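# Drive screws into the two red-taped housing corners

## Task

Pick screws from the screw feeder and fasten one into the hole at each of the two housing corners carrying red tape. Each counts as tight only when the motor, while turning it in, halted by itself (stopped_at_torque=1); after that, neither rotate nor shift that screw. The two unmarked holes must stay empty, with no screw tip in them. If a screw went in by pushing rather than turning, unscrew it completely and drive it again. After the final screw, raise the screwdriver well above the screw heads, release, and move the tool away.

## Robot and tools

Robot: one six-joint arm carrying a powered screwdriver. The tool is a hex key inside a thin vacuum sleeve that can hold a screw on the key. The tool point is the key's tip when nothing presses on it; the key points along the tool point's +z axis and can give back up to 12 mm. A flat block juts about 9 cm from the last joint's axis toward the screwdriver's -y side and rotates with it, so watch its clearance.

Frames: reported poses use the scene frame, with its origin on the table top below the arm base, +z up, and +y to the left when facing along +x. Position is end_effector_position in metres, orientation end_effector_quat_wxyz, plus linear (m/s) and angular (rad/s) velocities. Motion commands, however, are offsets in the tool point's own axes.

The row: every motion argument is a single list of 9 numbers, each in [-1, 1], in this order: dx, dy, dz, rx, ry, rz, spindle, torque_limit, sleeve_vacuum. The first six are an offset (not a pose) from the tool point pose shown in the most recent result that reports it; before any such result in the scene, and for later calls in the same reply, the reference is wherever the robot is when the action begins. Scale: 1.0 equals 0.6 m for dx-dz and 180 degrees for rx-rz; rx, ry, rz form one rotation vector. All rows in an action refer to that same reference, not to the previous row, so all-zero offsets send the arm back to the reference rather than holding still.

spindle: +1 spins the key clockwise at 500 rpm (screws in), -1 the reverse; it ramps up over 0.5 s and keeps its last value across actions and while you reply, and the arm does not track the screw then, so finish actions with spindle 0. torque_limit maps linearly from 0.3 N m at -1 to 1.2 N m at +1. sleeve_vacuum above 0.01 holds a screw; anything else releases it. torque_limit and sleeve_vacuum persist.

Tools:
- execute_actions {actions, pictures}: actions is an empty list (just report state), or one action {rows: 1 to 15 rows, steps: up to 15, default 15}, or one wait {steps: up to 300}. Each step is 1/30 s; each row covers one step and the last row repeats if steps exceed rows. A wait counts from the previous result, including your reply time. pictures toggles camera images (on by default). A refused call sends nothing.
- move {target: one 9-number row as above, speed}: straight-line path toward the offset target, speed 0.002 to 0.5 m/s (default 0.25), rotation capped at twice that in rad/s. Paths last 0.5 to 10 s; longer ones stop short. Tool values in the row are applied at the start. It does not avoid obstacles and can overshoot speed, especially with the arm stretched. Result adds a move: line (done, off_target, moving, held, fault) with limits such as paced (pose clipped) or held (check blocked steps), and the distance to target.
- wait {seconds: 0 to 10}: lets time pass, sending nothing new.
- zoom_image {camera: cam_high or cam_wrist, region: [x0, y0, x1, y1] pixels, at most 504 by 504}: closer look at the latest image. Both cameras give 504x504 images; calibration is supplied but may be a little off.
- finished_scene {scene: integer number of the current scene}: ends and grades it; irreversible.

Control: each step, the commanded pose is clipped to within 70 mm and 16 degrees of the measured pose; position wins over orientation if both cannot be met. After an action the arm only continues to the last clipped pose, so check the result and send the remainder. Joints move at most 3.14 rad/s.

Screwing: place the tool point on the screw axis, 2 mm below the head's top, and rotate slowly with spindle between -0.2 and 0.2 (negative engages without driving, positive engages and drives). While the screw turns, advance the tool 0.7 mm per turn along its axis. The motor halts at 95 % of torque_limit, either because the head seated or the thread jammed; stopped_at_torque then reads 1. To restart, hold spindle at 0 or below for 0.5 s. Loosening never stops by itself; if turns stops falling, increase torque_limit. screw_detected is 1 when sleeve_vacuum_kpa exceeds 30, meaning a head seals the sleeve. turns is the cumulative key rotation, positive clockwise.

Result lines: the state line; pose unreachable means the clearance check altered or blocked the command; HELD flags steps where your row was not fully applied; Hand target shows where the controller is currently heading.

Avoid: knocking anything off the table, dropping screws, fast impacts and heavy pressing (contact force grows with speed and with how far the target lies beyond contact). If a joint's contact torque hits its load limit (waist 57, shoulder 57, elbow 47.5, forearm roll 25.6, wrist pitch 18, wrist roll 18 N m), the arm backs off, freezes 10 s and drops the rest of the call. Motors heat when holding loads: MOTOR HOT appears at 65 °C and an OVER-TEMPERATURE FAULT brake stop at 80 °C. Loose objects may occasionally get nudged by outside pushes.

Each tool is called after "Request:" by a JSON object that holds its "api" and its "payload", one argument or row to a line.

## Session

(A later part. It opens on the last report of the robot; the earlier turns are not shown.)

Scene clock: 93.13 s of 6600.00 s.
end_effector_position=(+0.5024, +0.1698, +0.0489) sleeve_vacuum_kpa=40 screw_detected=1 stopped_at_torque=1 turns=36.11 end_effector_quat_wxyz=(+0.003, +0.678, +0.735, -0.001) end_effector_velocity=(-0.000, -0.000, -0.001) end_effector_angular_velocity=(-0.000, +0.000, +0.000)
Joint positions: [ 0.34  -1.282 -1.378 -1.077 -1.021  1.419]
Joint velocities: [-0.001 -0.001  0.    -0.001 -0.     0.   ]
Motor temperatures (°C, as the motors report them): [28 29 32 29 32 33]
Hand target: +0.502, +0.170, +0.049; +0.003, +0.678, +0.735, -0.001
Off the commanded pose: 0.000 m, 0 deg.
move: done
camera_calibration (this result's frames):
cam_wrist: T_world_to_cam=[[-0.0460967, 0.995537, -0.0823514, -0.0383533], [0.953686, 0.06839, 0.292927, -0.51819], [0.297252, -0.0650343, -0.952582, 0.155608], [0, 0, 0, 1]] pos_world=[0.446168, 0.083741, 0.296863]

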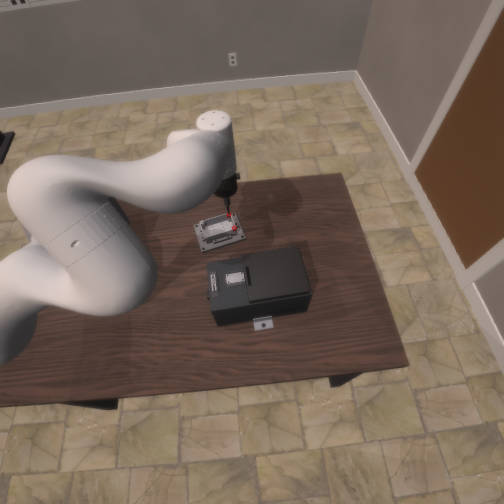

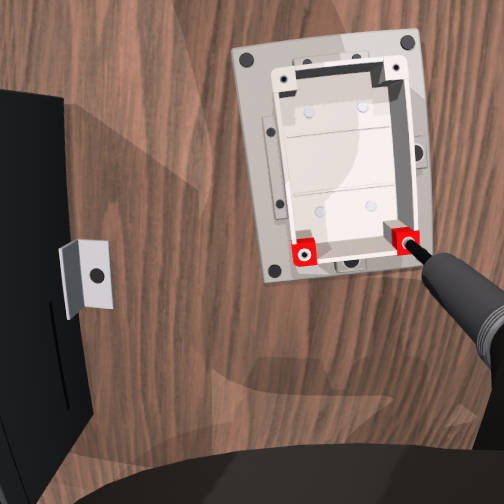

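Request:
{"api": "move", "payload": {
  "target": [0, 0, -0.1667, 0, 0, 0, 0, 0, 0],
  "speed": 0.15
}}

Request:
{"api": "move", "payload": {
  "target": [-0.541, -0.1312, -0.085, 0, 0, 0, 0, 0, 0],
  "speed": 0.3
}}

Scene clock: 101.47 s of 6600.00 s.
end_effector_position=(+0.5016, +0.1705, +0.1486) sleeve_vacuum_kpa=0 screw_detected=0 stopped_at_torque=1 turns=36.11 end_effector_quat_wxyz=(+0.002, +0.678, +0.735, -0.001) end_effector_velocity=(-0.000, -0.000, +0.003) end_effector_angular_velocity=(-0.000, +0.002, -0.002)
Joint positions: [ 0.464 -1.204 -1.424 -0.902 -1.105  1.312]
Joint velocities: [ 0.003  0.002 -0.003  0.006 -0.004 -0.003]
Motor temperatures (°C, as the motors report them): [28 29 32 29 32 33]
Hand target: +0.502, +0.171, +0.149; +0.002, +0.678, +0.735, -0.001
Off the commanded pose: 0.001 m, 0 deg.
After step 90, 4.10 s passed at rest.
move: done
camera_calibration (this result's frames):
cam_wrist: T_world_to_cam=[[-0.046631, 0.995558, -0.0817961, -0.030684], [0.95378, 0.06871, 0.292545, -0.546719], [0.296866, -0.0643738, -0.952747, 0.250989], [0, 0, 0, 1]] pos_world=[0.445509, 0.0842699, 0.396559]

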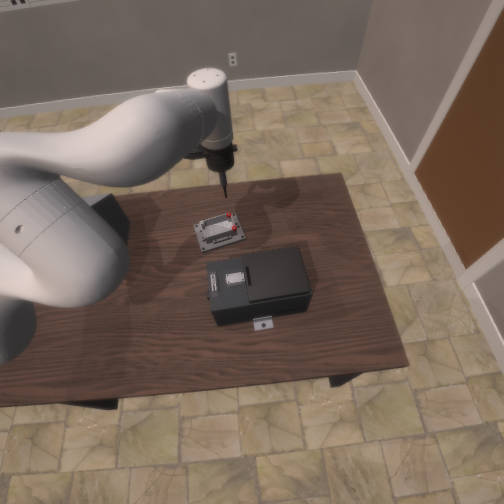

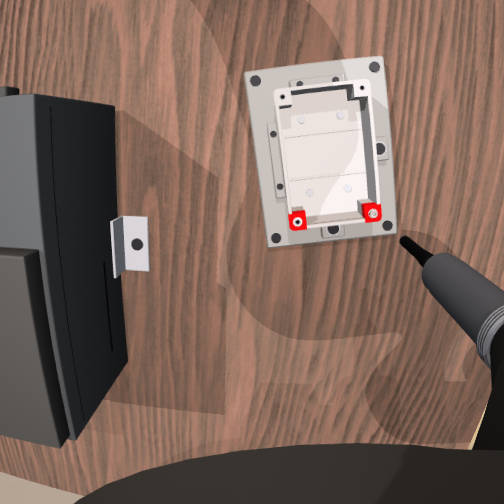

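Scene clock: 103.33 s of 6600.00 s.
end_effector_position=(+0.4501, -0.1587, +0.2005) sleeve_vacuum_kpa=0 screw_detected=0 stopped_at_torque=1 turns=36.11 end_effector_quat_wxyz=(+0.002, +0.678, +0.735, -0.001) end_effector_velocity=(+0.000, -0.002, +0.001) end_effector_angular_velocity=(+0.002, -0.000, -0.003)
Joint positions: [ 0.283 -0.393 -0.889 -0.96  -1.219  1.03 ]
Joint velocities: [-0.001  0.008  0.001  0.002 -0.001 -0.004]
Motor temperatures (°C, as the motors report them): [28 29 32 29 32 33]
Hand target: +0.450, -0.159, +0.201; +0.002, +0.678, +0.735, -0.001
Off the commanded pose: 0.001 m, 0 deg.
move: done
camera_calibration (this result's frames):
cam_wrist: T_world_to_cam=[[-0.0470553, 0.995563, -0.0814868, 0.299085], [0.953795, 0.069016, 0.292424, -0.490104], [0.29675, -0.0639616, -0.952811, 0.294712], [0, 0, 0, 1]] pos_world=[0.394076, -0.245083, 0.448494]

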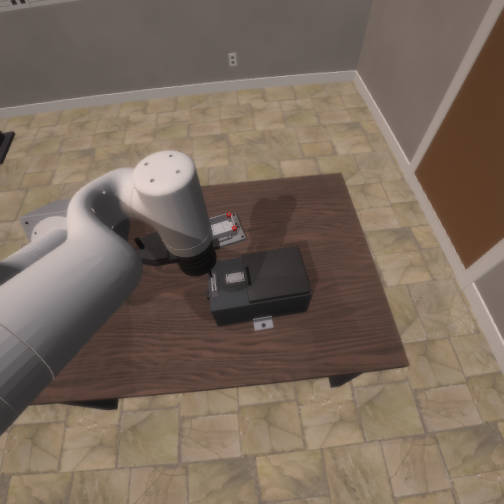

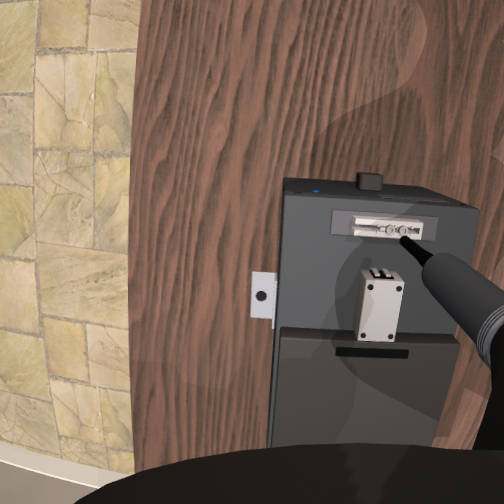

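Request:
{"api": "move", "payload": {
  "target": [-0.002, -0.0002, 0.04, 0, 0, 0, 0, 0, 1],
  "speed": 0.05
}}

Request:
{"api": "move", "payload": {
  "target": [0, 0, 0.0167, 0, 0, 0, -0.15, 0, 1],
  "speed": 0.01
}}

Request:
{"api": "execute_actions", "payload": {
  "actions": [
    {"steps": 20}
  ],
  "pictures": false
}}

Scene clock: 106.90 s of 6600.00 s.
end_effector_position=(+0.4502, -0.1601, +0.1769) sleeve_vacuum_kpa=14 screw_detected=0 stopped_at_torque=1 turns=36.11 end_effector_quat_wxyz=(+0.002, +0.678, +0.735, -0.001) end_effector_velocity=(+0.000, -0.000, -0.003) end_effector_angular_velocity=(-0.000, -0.000, +0.000)
Joint positions: [ 0.244 -0.401 -0.865 -1.001 -1.186  1.049]
Joint velocities: [-0.005 -0.002  0.002 -0.005  0.004  0.002]
Motor temperatures (°C, as the motors report them): [28 29 32 29 32 33]
Hand target: +0.450, -0.160, +0.177; +0.002, +0.678, +0.735, -0.001
Off the commanded pose: 0.000 m, 0 deg.
move: done
camera_calibration (this result's frames):
cam_wrist: T_world_to_cam=[[-0.0468968, 0.99556, -0.0816171, 0.298475], [0.953784, 0.0689071, 0.292485, -0.483237], [0.29681, -0.0641285, -0.952781, 0.271984], [0, 0, 0, 1]] pos_world=[0.394174, -0.246409, 0.424841]

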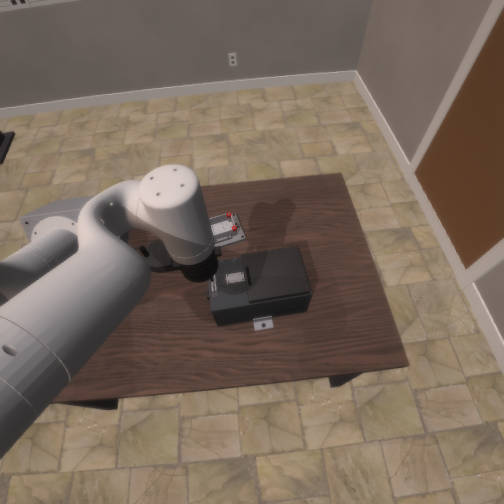

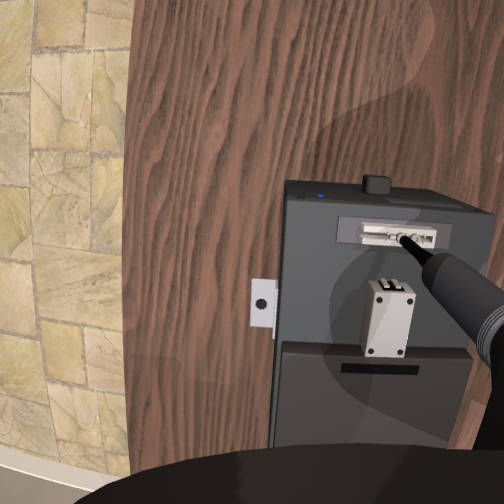

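Scene clock: 108.13 s of 6600.00 s.
end_effector_position=(+0.4504, -0.1600, +0.1673) sleeve_vacuum_kpa=14 screw_detected=0 stopped_at_torque=1 turns=34.59 end_effector_quat_wxyz=(+0.002, +0.678, +0.735, -0.001) end_effector_velocity=(+0.000, -0.000, -0.003) end_effector_angular_velocity=(-0.001, -0.000, +0.000)
Joint positions: [ 0.228 -0.407 -0.856 -1.019 -1.172  1.058]
Joint velocities: [-0.005 -0.002  0.002 -0.006  0.003  0.002]
Motor temperatures (°C, as the motors report them): [28 29 32 29 32 33]
Hand target: +0.450, -0.160, +0.167; +0.002, +0.678, +0.735, -0.001
Off the commanded pose: 0.000 m, 0 deg.
move: done
camera_calibration (this result's frames):
cam_wrist: T_world_to_cam=[[-0.0467102, 0.995598, -0.0812627, 0.297489], [0.953705, 0.0686441, 0.292806, -0.480685], [0.297095, -0.0638236, -0.952712, 0.26268], [0, 0, 0, 1]] pos_world=[0.394286, -0.246418, 0.41518]

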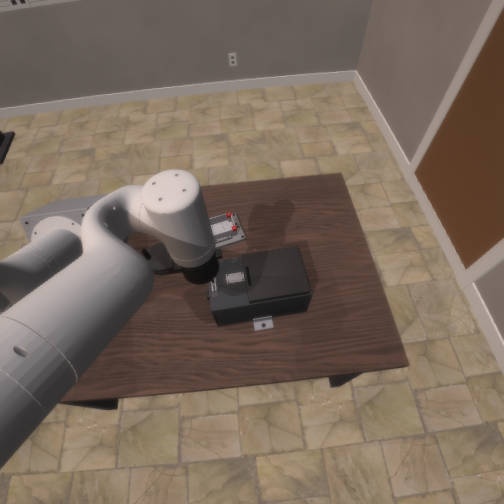

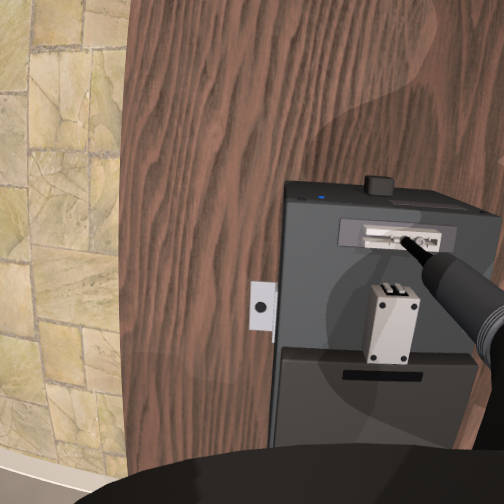

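Scene clock: 108.80 s of 6600.00 s.
end_effector_position=(+0.4503, -0.1602, +0.1669) sleeve_vacuum_kpa=14 screw_detected=0 stopped_at_torque=1 turns=33.76 end_effector_quat_wxyz=(+0.002, +0.678, +0.735, -0.001) end_effector_velocity=(-0.000, +0.000, +0.000) end_effector_angular_velocity=(+0.000, +0.000, +0.001)
Joint positions: [ 0.227 -0.407 -0.855 -1.02  -1.172  1.058]
Joint velocities: [ 0.     0.     0.     0.001  0.    -0.001]
Motor temperatures (°C, as the motors report them): [28 29 32 29 32 33]
Hand target: +0.450, -0.160, +0.167; +0.002, +0.678, +0.735, -0.001
Off the commanded pose: 0.000 m, 0 deg.
Steps of this call (steps 1 to 20: nothing new was sent). Readings (end_effector_position | what the end effector reports):
1: (+0.4504, -0.1601, +0.1672) | sleeve_vacuum_kpa=14 screw_detected=0 stopped_at_torque=1 turns=34.55
2: (+0.4504, -0.1601, +0.1671) | sleeve_vacuum_kpa=14 screw_detected=0 stopped_at_torque=1 turns=34.51
4: (+0.4504, -0.1601, +0.1670) | sleeve_vacuum_kpa=14 screw_detected=0 stopped_at_torque=1 turns=34.43
8: (+0.4503, -0.1601, +0.1669) | sleeve_vacuum_kpa=14 screw_detected=0 stopped_at_torque=1 turns=34.26
20: the state above

Request:
{"api": "zoom_image", "payload": {
  "camera": "cam_wrist",
  "region": [360, 200, 440, 270]
}}

Request:
{"api": "execute_actions", "payload": {
  "actions": [
    {"steps": 5}
  ],
  "pictures": false
}}

Region (360, 200, 440, 270) of cam_wrist's 504x504 image, scaled by 6.300, with more detail than that image has; it fills the top 441 rows of this view, and the rest is white.

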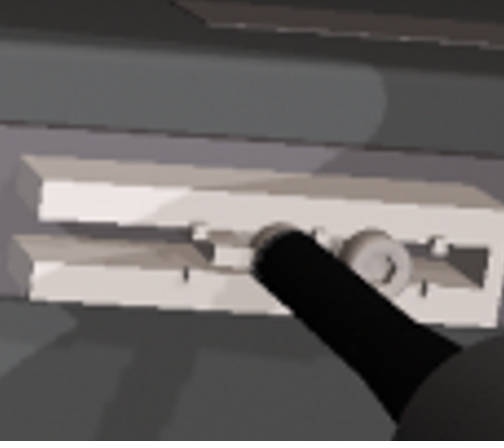

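Scene clock: 110.87 s of 6600.00 s.
end_effector_position=(+0.4503, -0.1602, +0.1669) sleeve_vacuum_kpa=14 screw_detected=0 stopped_at_torque=1 turns=31.18 end_effector_quat_wxyz=(+0.002, +0.678, +0.735, -0.001) end_effector_velocity=(-0.000, +0.000, +0.000) end_effector_angular_velocity=(+0.001, +0.001, +0.001)
Joint positions: [ 0.227 -0.407 -0.855 -1.02  -1.172  1.058]
Joint velocities: [ 0.     0.     0.     0.001  0.    -0.001]
Motor temperatures (°C, as the motors report them): [28 29 32 29 32 33]
Hand target: +0.450, -0.160, +0.167; +0.002, +0.678, +0.735, -0.001
Off the commanded pose: 0.000 m, 0 deg.
Steps of this call (steps 1 to 62: nothing new was sent). Readings (end_effector_position | what the end effector reports):
1: (+0.4503, -0.1602, +0.1669) | sleeve_vacuum_kpa=14 screw_detected=0 stopped_at_torque=1 turns=33.72
2: (+0.4503, -0.1602, +0.1669) | sleeve_vacuum_kpa=14 screw_detected=0 stopped_at_torque=1 turns=33.68
4: (+0.4503, -0.1602, +0.1669) | sleeve_vacuum_kpa=14 screw_detected=0 stopped_at_torque=1 turns=33.59
8: (+0.4503, -0.1602, +0.1669) | sleeve_vacuum_kpa=14 screw_detected=0 stopped_at_torque=1 turns=33.43
62: the state above

Request:
{"api": "move", "payload": {
  "target": [-0.0012, -0.0012, -0.015, 0, 0, 0, 0, 0, 1],
  "speed": 0.03
}}

Request:
{"api": "move", "payload": {
  "target": [0, 0, 0.018, 0, 0, 0, -0.15, 0, 1],
  "speed": 0.01
}}

Request:
{"api": "execute_actions", "payload": {
  "actions": [
    {"steps": 20}
  ],
  "pictures": false
}}

Scene clock: 116.80 s of 6600.00 s.
end_effector_position=(+0.4495, -0.1609, +0.1756) sleeve_vacuum_kpa=14 screw_detected=0 stopped_at_torque=1 turns=24.76 end_effector_quat_wxyz=(+0.002, +0.678, +0.735, -0.001) end_effector_velocity=(+0.000, +0.000, +0.002) end_effector_angular_velocity=(+0.001, -0.001, -0.000)
Joint positions: [ 0.241 -0.399 -0.861 -1.004 -1.184  1.049]
Joint velocities: [ 0.003  0.001 -0.002  0.003 -0.002 -0.001]
Motor temperatures (°C, as the motors report them): [28 29 32 29 32 33]
Hand target: +0.450, -0.161, +0.176; +0.002, +0.678, +0.735, -0.001
Off the commanded pose: 0.000 m, 0 deg.
move: done
camera_calibration (this result's frames):
cam_wrist: T_world_to_cam=[[-0.0469492, 0.995547, -0.0817389, 0.299181], [0.953808, 0.0689871, 0.292387, -0.482136], [0.296724, -0.0642359, -0.9528, 0.27095], [0, 0, 0, 1]] pos_world=[0.393514, -0.247183, 0.423586]

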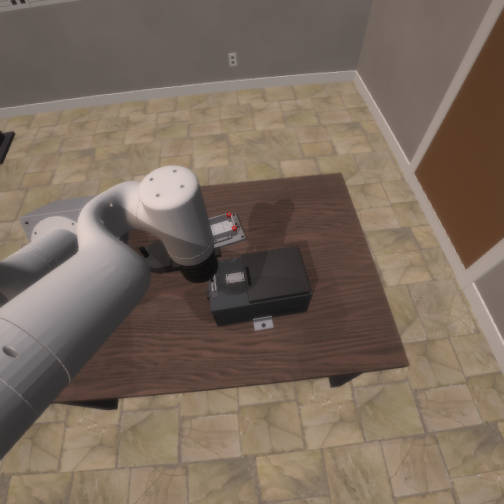

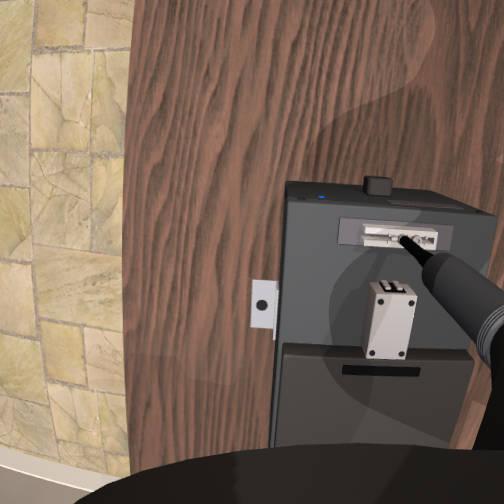

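Scene clock: 118.10 s of 6600.00 s.
end_effector_position=(+0.4497, -0.1609, +0.1652) sleeve_vacuum_kpa=14 screw_detected=0 stopped_at_torque=1 turns=23.16 end_effector_quat_wxyz=(+0.002, +0.678, +0.735, -0.001) end_effector_velocity=(-0.001, -0.001, -0.003) end_effector_angular_velocity=(-0.002, +0.002, +0.001)
Joint positions: [ 0.224 -0.405 -0.852 -1.023 -1.169  1.059]
Joint velocities: [-0.005 -0.002  0.003 -0.005  0.002  0.002]
Motor temperatures (°C, as the motors report them): [28 28 32 29 32 33]
Hand target: +0.450, -0.161, +0.165; +0.002, +0.678, +0.735, -0.001
Off the commanded pose: 0.000 m, 0 deg.
move: done
camera_calibration (this result's frames):
cam_wrist: T_world_to_cam=[[-0.0467307, 0.995575, -0.081525, 0.298206], [0.953739, 0.0687332, 0.292673, -0.479347], [0.296981, -0.0640768, -0.952731, 0.260875], [0, 0, 0, 1]] pos_world=[0.393633, -0.247223, 0.413147]

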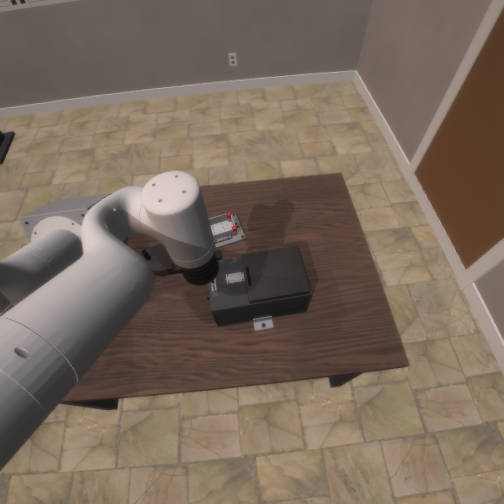

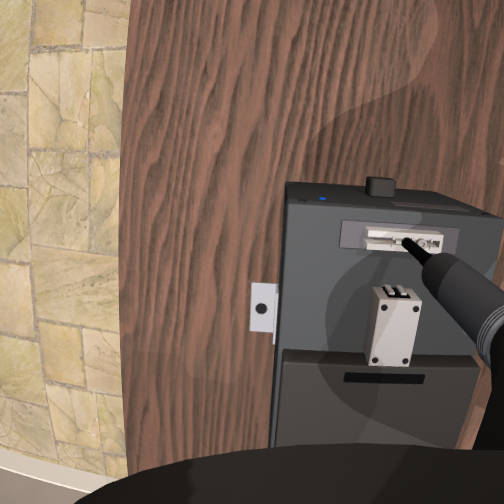

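Scene clock: 118.77 s of 6600.00 s.
end_effector_position=(+0.4496, -0.1610, +0.1648) sleeve_vacuum_kpa=14 screw_detected=0 stopped_at_torque=1 turns=22.33 end_effector_quat_wxyz=(+0.002, +0.678, +0.735, -0.001) end_effector_velocity=(-0.001, -0.000, -0.000) end_effector_angular_velocity=(-0.001, +0.001, +0.000)
Joint positions: [ 0.224 -0.405 -0.851 -1.024 -1.169  1.059]
Joint velocities: [-0.     0.     0.001  0.    -0.001 -0.   ]
Motor temperatures (°C, as the motors report them): [28 28 32 29 32 33]
Hand target: +0.450, -0.161, +0.165; +0.002, +0.678, +0.735, -0.001
Off the commanded pose: 0.000 m, 0 deg.
Steps of this call (steps 1 to 20: nothing new was sent). Readings (end_effector_position | what the end effector reports):
1: (+0.4497, -0.1609, +0.1651) | sleeve_vacuum_kpa=14 screw_detected=0 stopped_at_torque=1 turns=23.12
2: (+0.4497, -0.1609, +0.1650) | sleeve_vacuum_kpa=14 screw_detected=0 stopped_at_torque=1 turns=23.08
4: (+0.4497, -0.1610, +0.1650) | sleeve_vacuum_kpa=14 screw_detected=0 stopped_at_torque=1 turns=23.00
8: (+0.4496, -0.1610, +0.1649) | sleeve_vacuum_kpa=14 screw_detected=0 stopped_at_torque=1 turns=22.83
20: the state above

Request:
{"api": "move", "payload": {
  "target": [0.0035, 0.003, -0.018, 0, 0, 0, 0, 0, 1],
  "speed": 0.03
}}

Request:
{"api": "move", "payload": {
  "target": [0, 0, 0.015, 0, 0, 0, -0.15, 0, 1],
  "speed": 0.01
}}

Request:
{"api": "execute_actions", "payload": {
  "actions": [
    {"steps": 20}
  ],
  "pictures": false
}}

Scene clock: 123.63 s of 6600.00 s.
end_effector_position=(+0.4510, -0.1587, +0.1754) sleeve_vacuum_kpa=14 screw_detected=0 stopped_at_torque=1 turns=17.29 end_effector_quat_wxyz=(+0.002, +0.678, +0.735, -0.001) end_effector_velocity=(+0.001, +0.000, +0.002) end_effector_angular_velocity=(-0.000, -0.001, -0.000)
Joint positions: [ 0.242 -0.407 -0.866 -1.004 -1.183  1.051]
Joint velocities: [ 0.003 -0.    -0.003  0.002 -0.002 -0.001]
Motor temperatures (°C, as the motors report them): [28 28 32 29 32 33]
Hand target: +0.451, -0.159, +0.176; +0.002, +0.678, +0.735, -0.001
Off the commanded pose: 0.000 m, 0 deg.
move: done
camera_calibration (this result's frames):
cam_wrist: T_world_to_cam=[[-0.0470078, 0.995535, -0.0818555, 0.297121], [0.953834, 0.0690712, 0.292285, -0.483656], [0.296634, -0.0643368, -0.952822, 0.270435], [0, 0, 0, 1]] pos_world=[0.395074, -0.244989, 0.423363]

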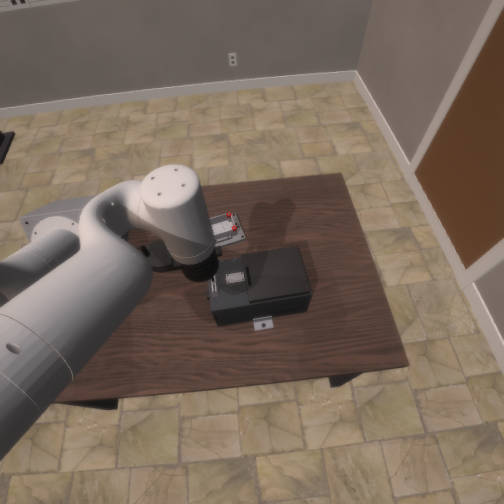

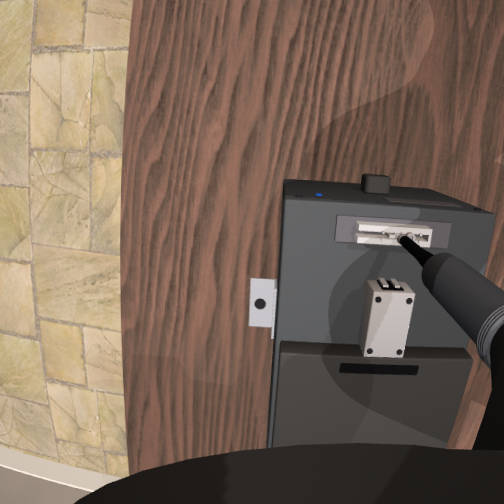

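Scene clock: 124.77 s of 6600.00 s.
end_effector_position=(+0.4512, -0.1588, +0.1668) sleeve_vacuum_kpa=40 screw_detected=1 stopped_at_torque=1 turns=15.90 end_effector_quat_wxyz=(+0.002, +0.678, +0.735, -0.001) end_effector_velocity=(-0.000, -0.000, -0.003) end_effector_angular_velocity=(-0.001, +0.000, -0.000)
Joint positions: [ 0.228 -0.411 -0.858 -1.02  -1.171  1.06 ]
Joint velocities: [-0.005 -0.002  0.003 -0.005  0.003  0.003]
Motor temperatures (°C, as the motors report them): [28 28 32 29 32 33]
Hand target: +0.451, -0.159, +0.166; +0.002, +0.678, +0.735, -0.001
Off the commanded pose: 0.000 m, 0 deg.
move: done
camera_calibration (this result's frames):
cam_wrist: T_world_to_cam=[[-0.0468046, 0.995557, -0.0817089, 0.296331], [0.953775, 0.0688491, 0.292527, -0.481359], [0.296853, -0.0642403, -0.95276, 0.262082], [0, 0, 0, 1]] pos_world=[0.395178, -0.245037, 0.414725]

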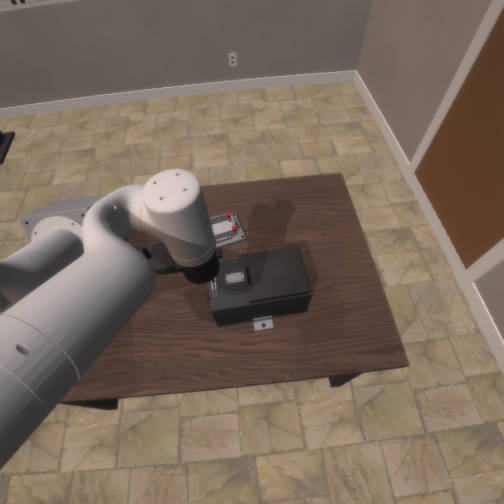

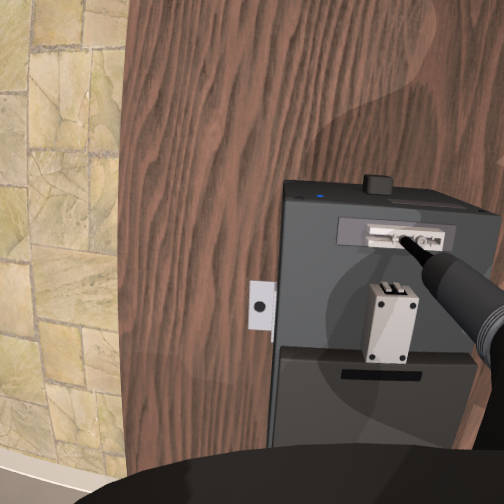

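Scene clock: 125.43 s of 6600.00 s.
end_effector_position=(+0.4511, -0.1588, +0.1664) sleeve_vacuum_kpa=40 screw_detected=1 stopped_at_torque=1 turns=15.07 end_effector_quat_wxyz=(+0.002, +0.678, +0.735, -0.001) end_effector_velocity=(-0.000, +0.000, +0.000) end_effector_angular_velocity=(+0.001, +0.000, -0.000)
Joint positions: [ 0.228 -0.412 -0.858 -1.02  -1.171  1.06 ]
Joint velocities: [-0.     0.     0.     0.001  0.001 -0.   ]
Motor temperatures (°C, as the motors report them): [28 28 32 29 32 33]
Hand target: +0.451, -0.159, +0.166; +0.002, +0.678, +0.735, -0.001
Off the commanded pose: 0.000 m, 0 deg.
Steps of this call (steps 1 to 20: nothing new was sent). Readings (end_effector_position | what the end effector reports):
1: (+0.4512, -0.1588, +0.1667) | sleeve_vacuum_kpa=40 screw_detected=1 stopped_at_torque=1 turns=15.86
2: (+0.4512, -0.1588, +0.1666) | sleeve_vacuum_kpa=40 screw_detected=1 stopped_at_torque=1 turns=15.82
4: (+0.4512, -0.1588, +0.1665) | sleeve_vacuum_kpa=40 screw_detected=1 stopped_at_torque=1 turns=15.73
8: (+0.4512, -0.1588, +0.1664) | sleeve_vacuum_kpa=40 screw_detected=1 stopped_at_torque=1 turns=15.57
20: the state above

Request:
{"api": "move", "payload": {
  "target": [0, 0, -0.1167, 0, 0, 0, 0, 0, 1],
  "speed": 0.15
}}

Request:
{"api": "move", "payload": {
  "target": [0.4265, 0.1433, 0.269, 0, 0, 0, 0, 0, 1],
  "speed": 0.3
}}

Request:
{"api": "zoom_image", "payload": {
  "camera": "cam_wrist",
  "region": [360, 190, 440, 260]
}}

Scene clock: 129.37 s of 6600.00 s.
end_effector_position=(+0.4506, -0.1583, +0.2360) sleeve_vacuum_kpa=39 screw_detected=1 stopped_at_torque=1 turns=11.44 end_effector_quat_wxyz=(+0.002, +0.678, +0.735, -0.001) end_effector_velocity=(+0.000, -0.000, +0.003) end_effector_angular_velocity=(+0.000, -0.000, -0.001)
Joint positions: [ 0.338 -0.384 -0.934 -0.903 -1.273  1.001]
Joint velocities: [ 0.004  0.001 -0.004  0.004 -0.004 -0.001]
Motor temperatures (°C, as the motors report them): [28 28 32 29 32 33]
Hand target: +0.451, -0.158, +0.236; +0.002, +0.678, +0.735, -0.001
Off the commanded pose: 0.001 m, 0 deg.
move: done
camera_calibration (this result's frames):
cam_wrist: T_world_to_cam=[[-0.0474778, 0.995547, -0.0814402, 0.301723], [0.953866, 0.0693855, 0.292104, -0.500955], [0.296454, -0.0638146, -0.952913, 0.328589], [0, 0, 0, 1]] pos_world=[0.394757, -0.244652, 0.48402]

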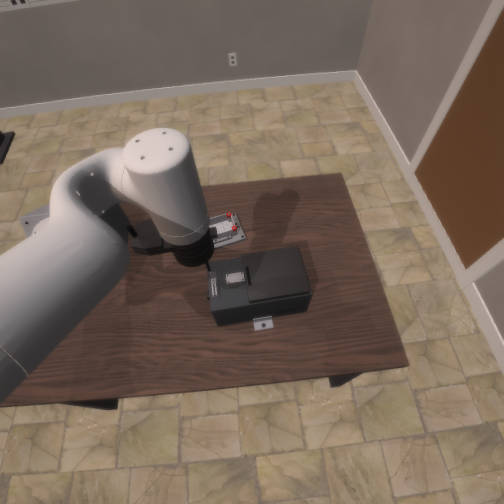

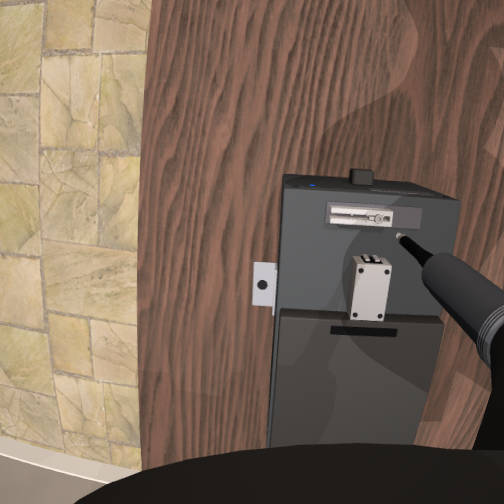

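Scene clock: 131.17 s of 6600.00 s.
end_effector_position=(+0.5157, +0.1023, +0.0739) sleeve_vacuum_kpa=39 screw_detected=1 stopped_at_torque=1 turns=11.44 end_effector_quat_wxyz=(+0.003, +0.678, +0.735, -0.001) end_effector_velocity=(+0.001, +0.003, -0.002) end_effector_angular_velocity=(-0.000, +0.001, +0.000)
Joint positions: [ 0.303 -1.124 -1.284 -1.079 -1.047  1.351]
Joint velocities: [-0.001 -0.009 -0.008  0.    -0.    -0.   ]
Motor temperatures (°C, as the motors report them): [28 28 32 29 32 33]
Hand target: +0.516, +0.103, +0.074; +0.003, +0.678, +0.735, -0.002
Off the commanded pose: 0.001 m, 0 deg.
move: done
camera_calibration (this result's frames):
cam_wrist: T_world_to_cam=[[-0.0464791, 0.995504, -0.0825352, 0.0317198], [0.953762, 0.0687879, 0.292586, -0.533616], [0.296948, -0.0651198, -0.952671, 0.171285], [0, 0, 0, 1]] pos_world=[0.459554, 0.0162832, 0.321925]

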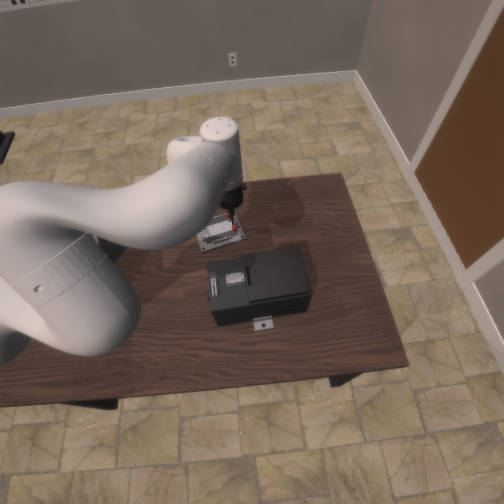

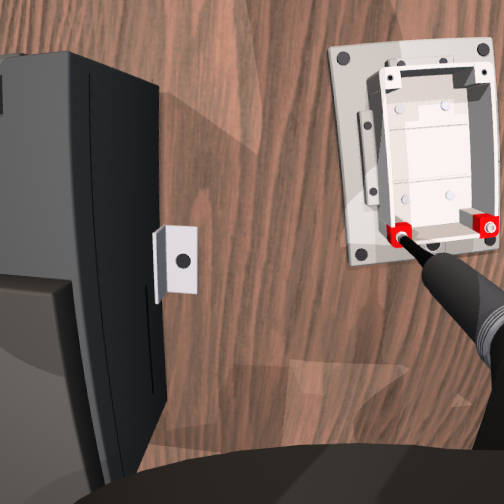

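Region (360, 190, 440, 260) of cam_wrist's 504x504 image, scaled by 6.300, with more detail than that image has; it fills the top 441 rows of this view, and the rest is white.

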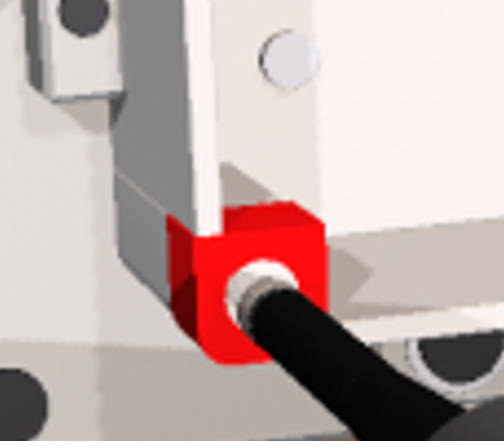

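Request:
{"api": "move", "payload": {
  "target": [0.0055, 0.005, 0.0115, 0, 0, 0, 0, 0, 1],
  "speed": 0.02
}}

Request:
{"api": "zoom_image", "payload": {
  "camera": "cam_wrist",
  "region": [360, 190, 440, 260]
}}

Scene clock: 137.23 s of 6600.00 s.
end_effector_position=(+0.5185, +0.1058, +0.0673) sleeve_vacuum_kpa=39 screw_detected=1 stopped_at_torque=1 turns=11.44 end_effector_quat_wxyz=(+0.003, +0.678, +0.735, -0.001) end_effector_velocity=(+0.000, +0.001, -0.003) end_effector_angular_velocity=(-0.001, +0.001, +0.001)
Joint positions: [ 0.295 -1.14  -1.296 -1.088 -1.044  1.355]
Joint velocities: [-0.003 -0.005 -0.003 -0.003 -0.     0.001]
Motor temperatures (°C, as the motors report them): [28 28 32 29 32 33]
Hand target: +0.518, +0.106, +0.067; +0.003, +0.678, +0.735, -0.001
Off the commanded pose: 0.000 m, 0 deg.
After step 90, 2.30 s passed at rest.
move: done
camera_calibration (this result's frames):
cam_wrist: T_world_to_cam=[[-0.0463173, 0.995526, -0.0823582, 0.0277878], [0.953707, 0.0685954, 0.292811, -0.53458], [0.29715, -0.0649833, -0.952617, 0.164311], [0, 0, 0, 1]] pos_world=[0.462295, 0.0196838, 0.315345]

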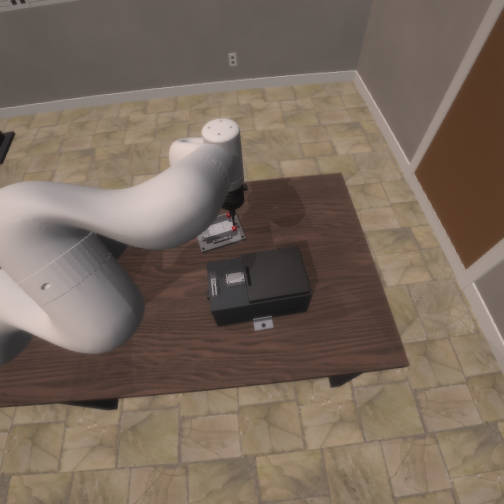

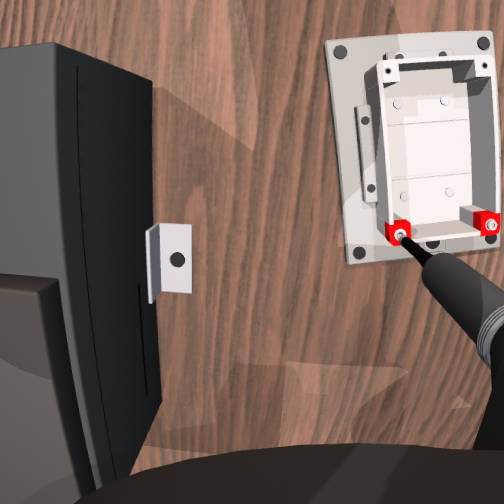

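Region (360, 190, 440, 260) of cam_wrist's 504x504 image, scaled by 6.300, with more detail than that image has; it fills the top 441 rows of this view, and the rest is white.

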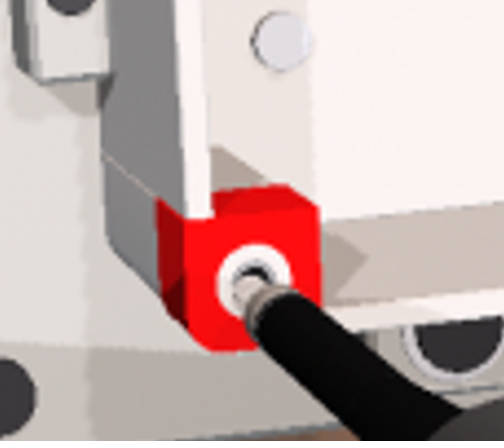

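Request:
{"api": "move", "payload": {
  "target": [0.0007, -0.0025, -0.002, 0, 0, 0, 0, 0, 1],
  "speed": 0.01
}}

Request:
{"api": "move", "payload": {
  "target": [0, 0, 0.033, 0, 0, 0, 0.35, 0, 1],
  "speed": 0.002
}}

Scene clock: 140.23 s of 6600.00 s.
end_effector_position=(+0.5171, +0.1060, +0.0685) sleeve_vacuum_kpa=39 screw_detected=1 stopped_at_torque=1 turns=11.44 end_effector_quat_wxyz=(+0.003, +0.678, +0.735, -0.001) end_effector_velocity=(+0.000, -0.000, +0.001) end_effector_angular_velocity=(-0.000, -0.002, -0.001)
Joint positions: [ 0.298 -1.138 -1.293 -1.086 -1.044  1.356]
Joint velocities: [ 0.002  0.002  0.002 -0.    -0.     0.002]
Motor temperatures (°C, as the motors report them): [28 28 32 29 32 33]
Hand target: +0.517, +0.106, +0.069; +0.003, +0.678, +0.735, -0.001
Off the commanded pose: 0.000 m, 0 deg.
move: done
camera_calibration (this result's frames):
cam_wrist: T_world_to_cam=[[-0.0462053, 0.995527, -0.0824125, 0.0275139], [0.953694, 0.0685086, 0.292874, -0.533606], [0.29721, -0.0650639, -0.952593, 0.165772], [0, 0, 0, 1]] pos_world=[0.460899, 0.0199515, 0.31646]

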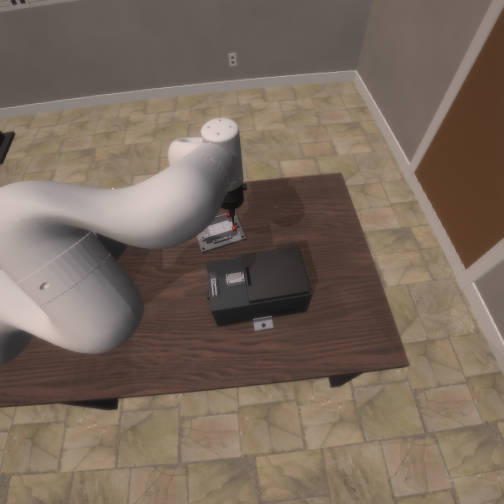

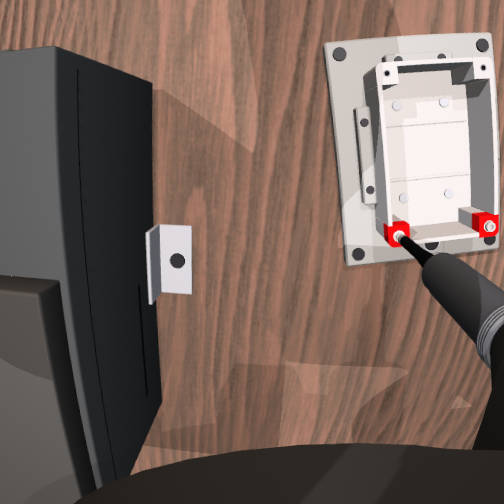

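Scene clock: 150.37 s of 6600.00 s.
end_effector_position=(+0.5172, +0.1059, +0.0487) sleeve_vacuum_kpa=40 screw_detected=1 stopped_at_torque=1 turns=24.44 end_effector_quat_wxyz=(+0.003, +0.678, +0.735, -0.001) end_effector_velocity=(+0.000, -0.000, -0.001) end_effector_angular_velocity=(-0.000, -0.001, +0.000)
Joint positions: [ 0.271 -1.156 -1.288 -1.124 -1.03   1.378]
Joint velocities: [-0.001 -0.001  0.    -0.002  0.     0.001]
Motor temperatures (°C, as the motors report them): [28 29 32 29 32 33]
Hand target: +0.517, +0.106, +0.049; +0.003, +0.678, +0.735, -0.001
Off the commanded pose: 0.000 m, 0 deg.
move: done
camera_calibration (this result's frames):
cam_wrist: T_world_to_cam=[[-0.0461269, 0.99552, -0.0825305, 0.0260072], [0.953678, 0.068473, 0.292934, -0.527947], [0.297273, -0.0651953, -0.952564, 0.146887], [0, 0, 0, 1]] pos_world=[0.461025, 0.0198357, 0.29672]

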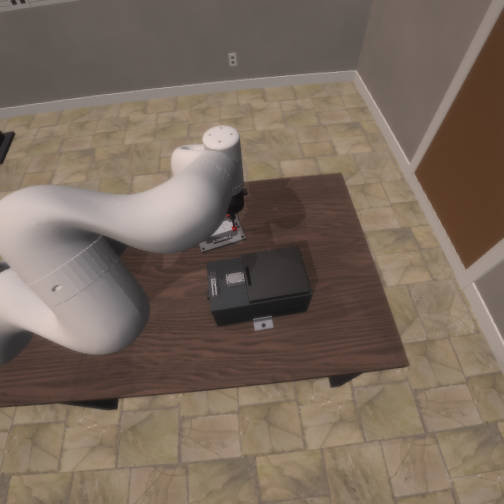

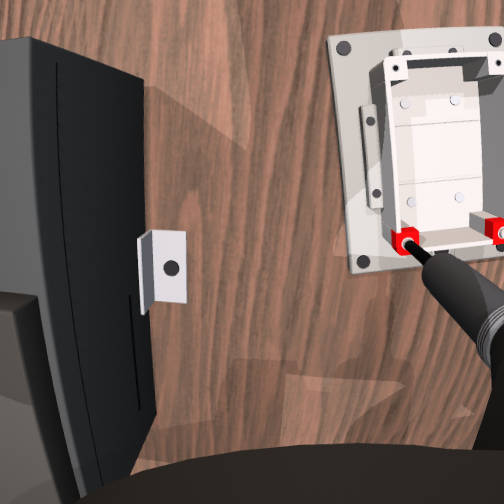

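Request:
{"api": "move", "payload": {
  "target": [0, 0, -0.25, 0, 0, 0, 0, 0, 0],
  "speed": 0.15
}}

Request:
{"api": "zoom_image", "payload": {
  "camera": "cam_wrist",
  "region": [300, 80, 504, 284]
}}

Scene clock: 154.17 s of 6600.00 s.
end_effector_position=(+0.5161, +0.1069, +0.1984) sleeve_vacuum_kpa=0 screw_detected=0 stopped_at_torque=1 turns=24.44 end_effector_quat_wxyz=(+0.002, +0.678, +0.735, -0.001) end_effector_velocity=(+0.000, -0.000, +0.003) end_effector_angular_velocity=(-0.001, -0.000, -0.000)
Joint positions: [ 0.46  -1.051 -1.377 -0.867 -1.171  1.221]
Joint velocities: [ 0.003  0.001 -0.004  0.004 -0.005 -0.003]
Motor temperatures (°C, as the motors report them): [28 29 32 29 32 33]
Hand target: +0.516, +0.107, +0.199; +0.002, +0.678, +0.735, -0.001
Off the commanded pose: 0.001 m, 0 deg.
move: done
camera_calibration (this result's frames):
cam_wrist: T_world_to_cam=[[-0.0468924, 0.99556, -0.0816176, 0.0374511], [0.95379, 0.0689021, 0.292469, -0.570819], [0.296794, -0.0641315, -0.952786, 0.2901], [0, 0, 0, 1]] pos_world=[0.460098, 0.0206503, 0.446407]

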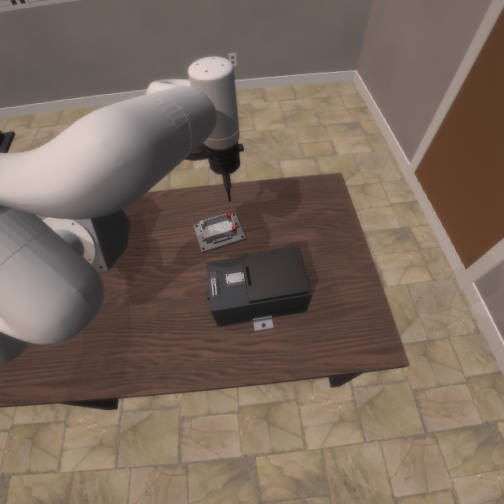

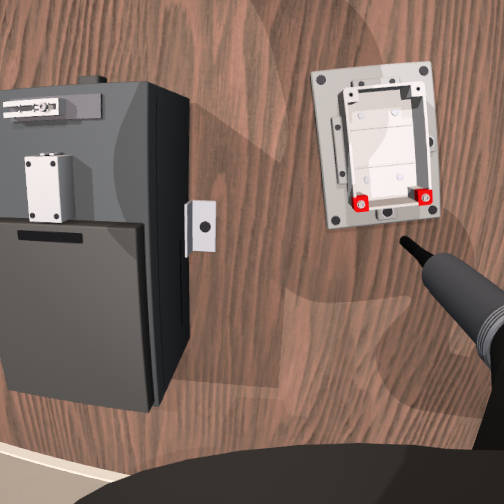

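Region (300, 80, 504, 284) of cam_wrist's 504x504 image, scaled by 2.471, with more detail than that image has.

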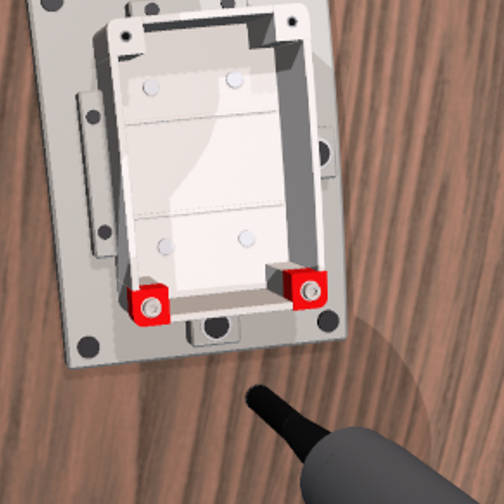

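Request:
{"api": "finished_scene", "payload": {
  "scene": 2
}}

The scene is finished: the task was done.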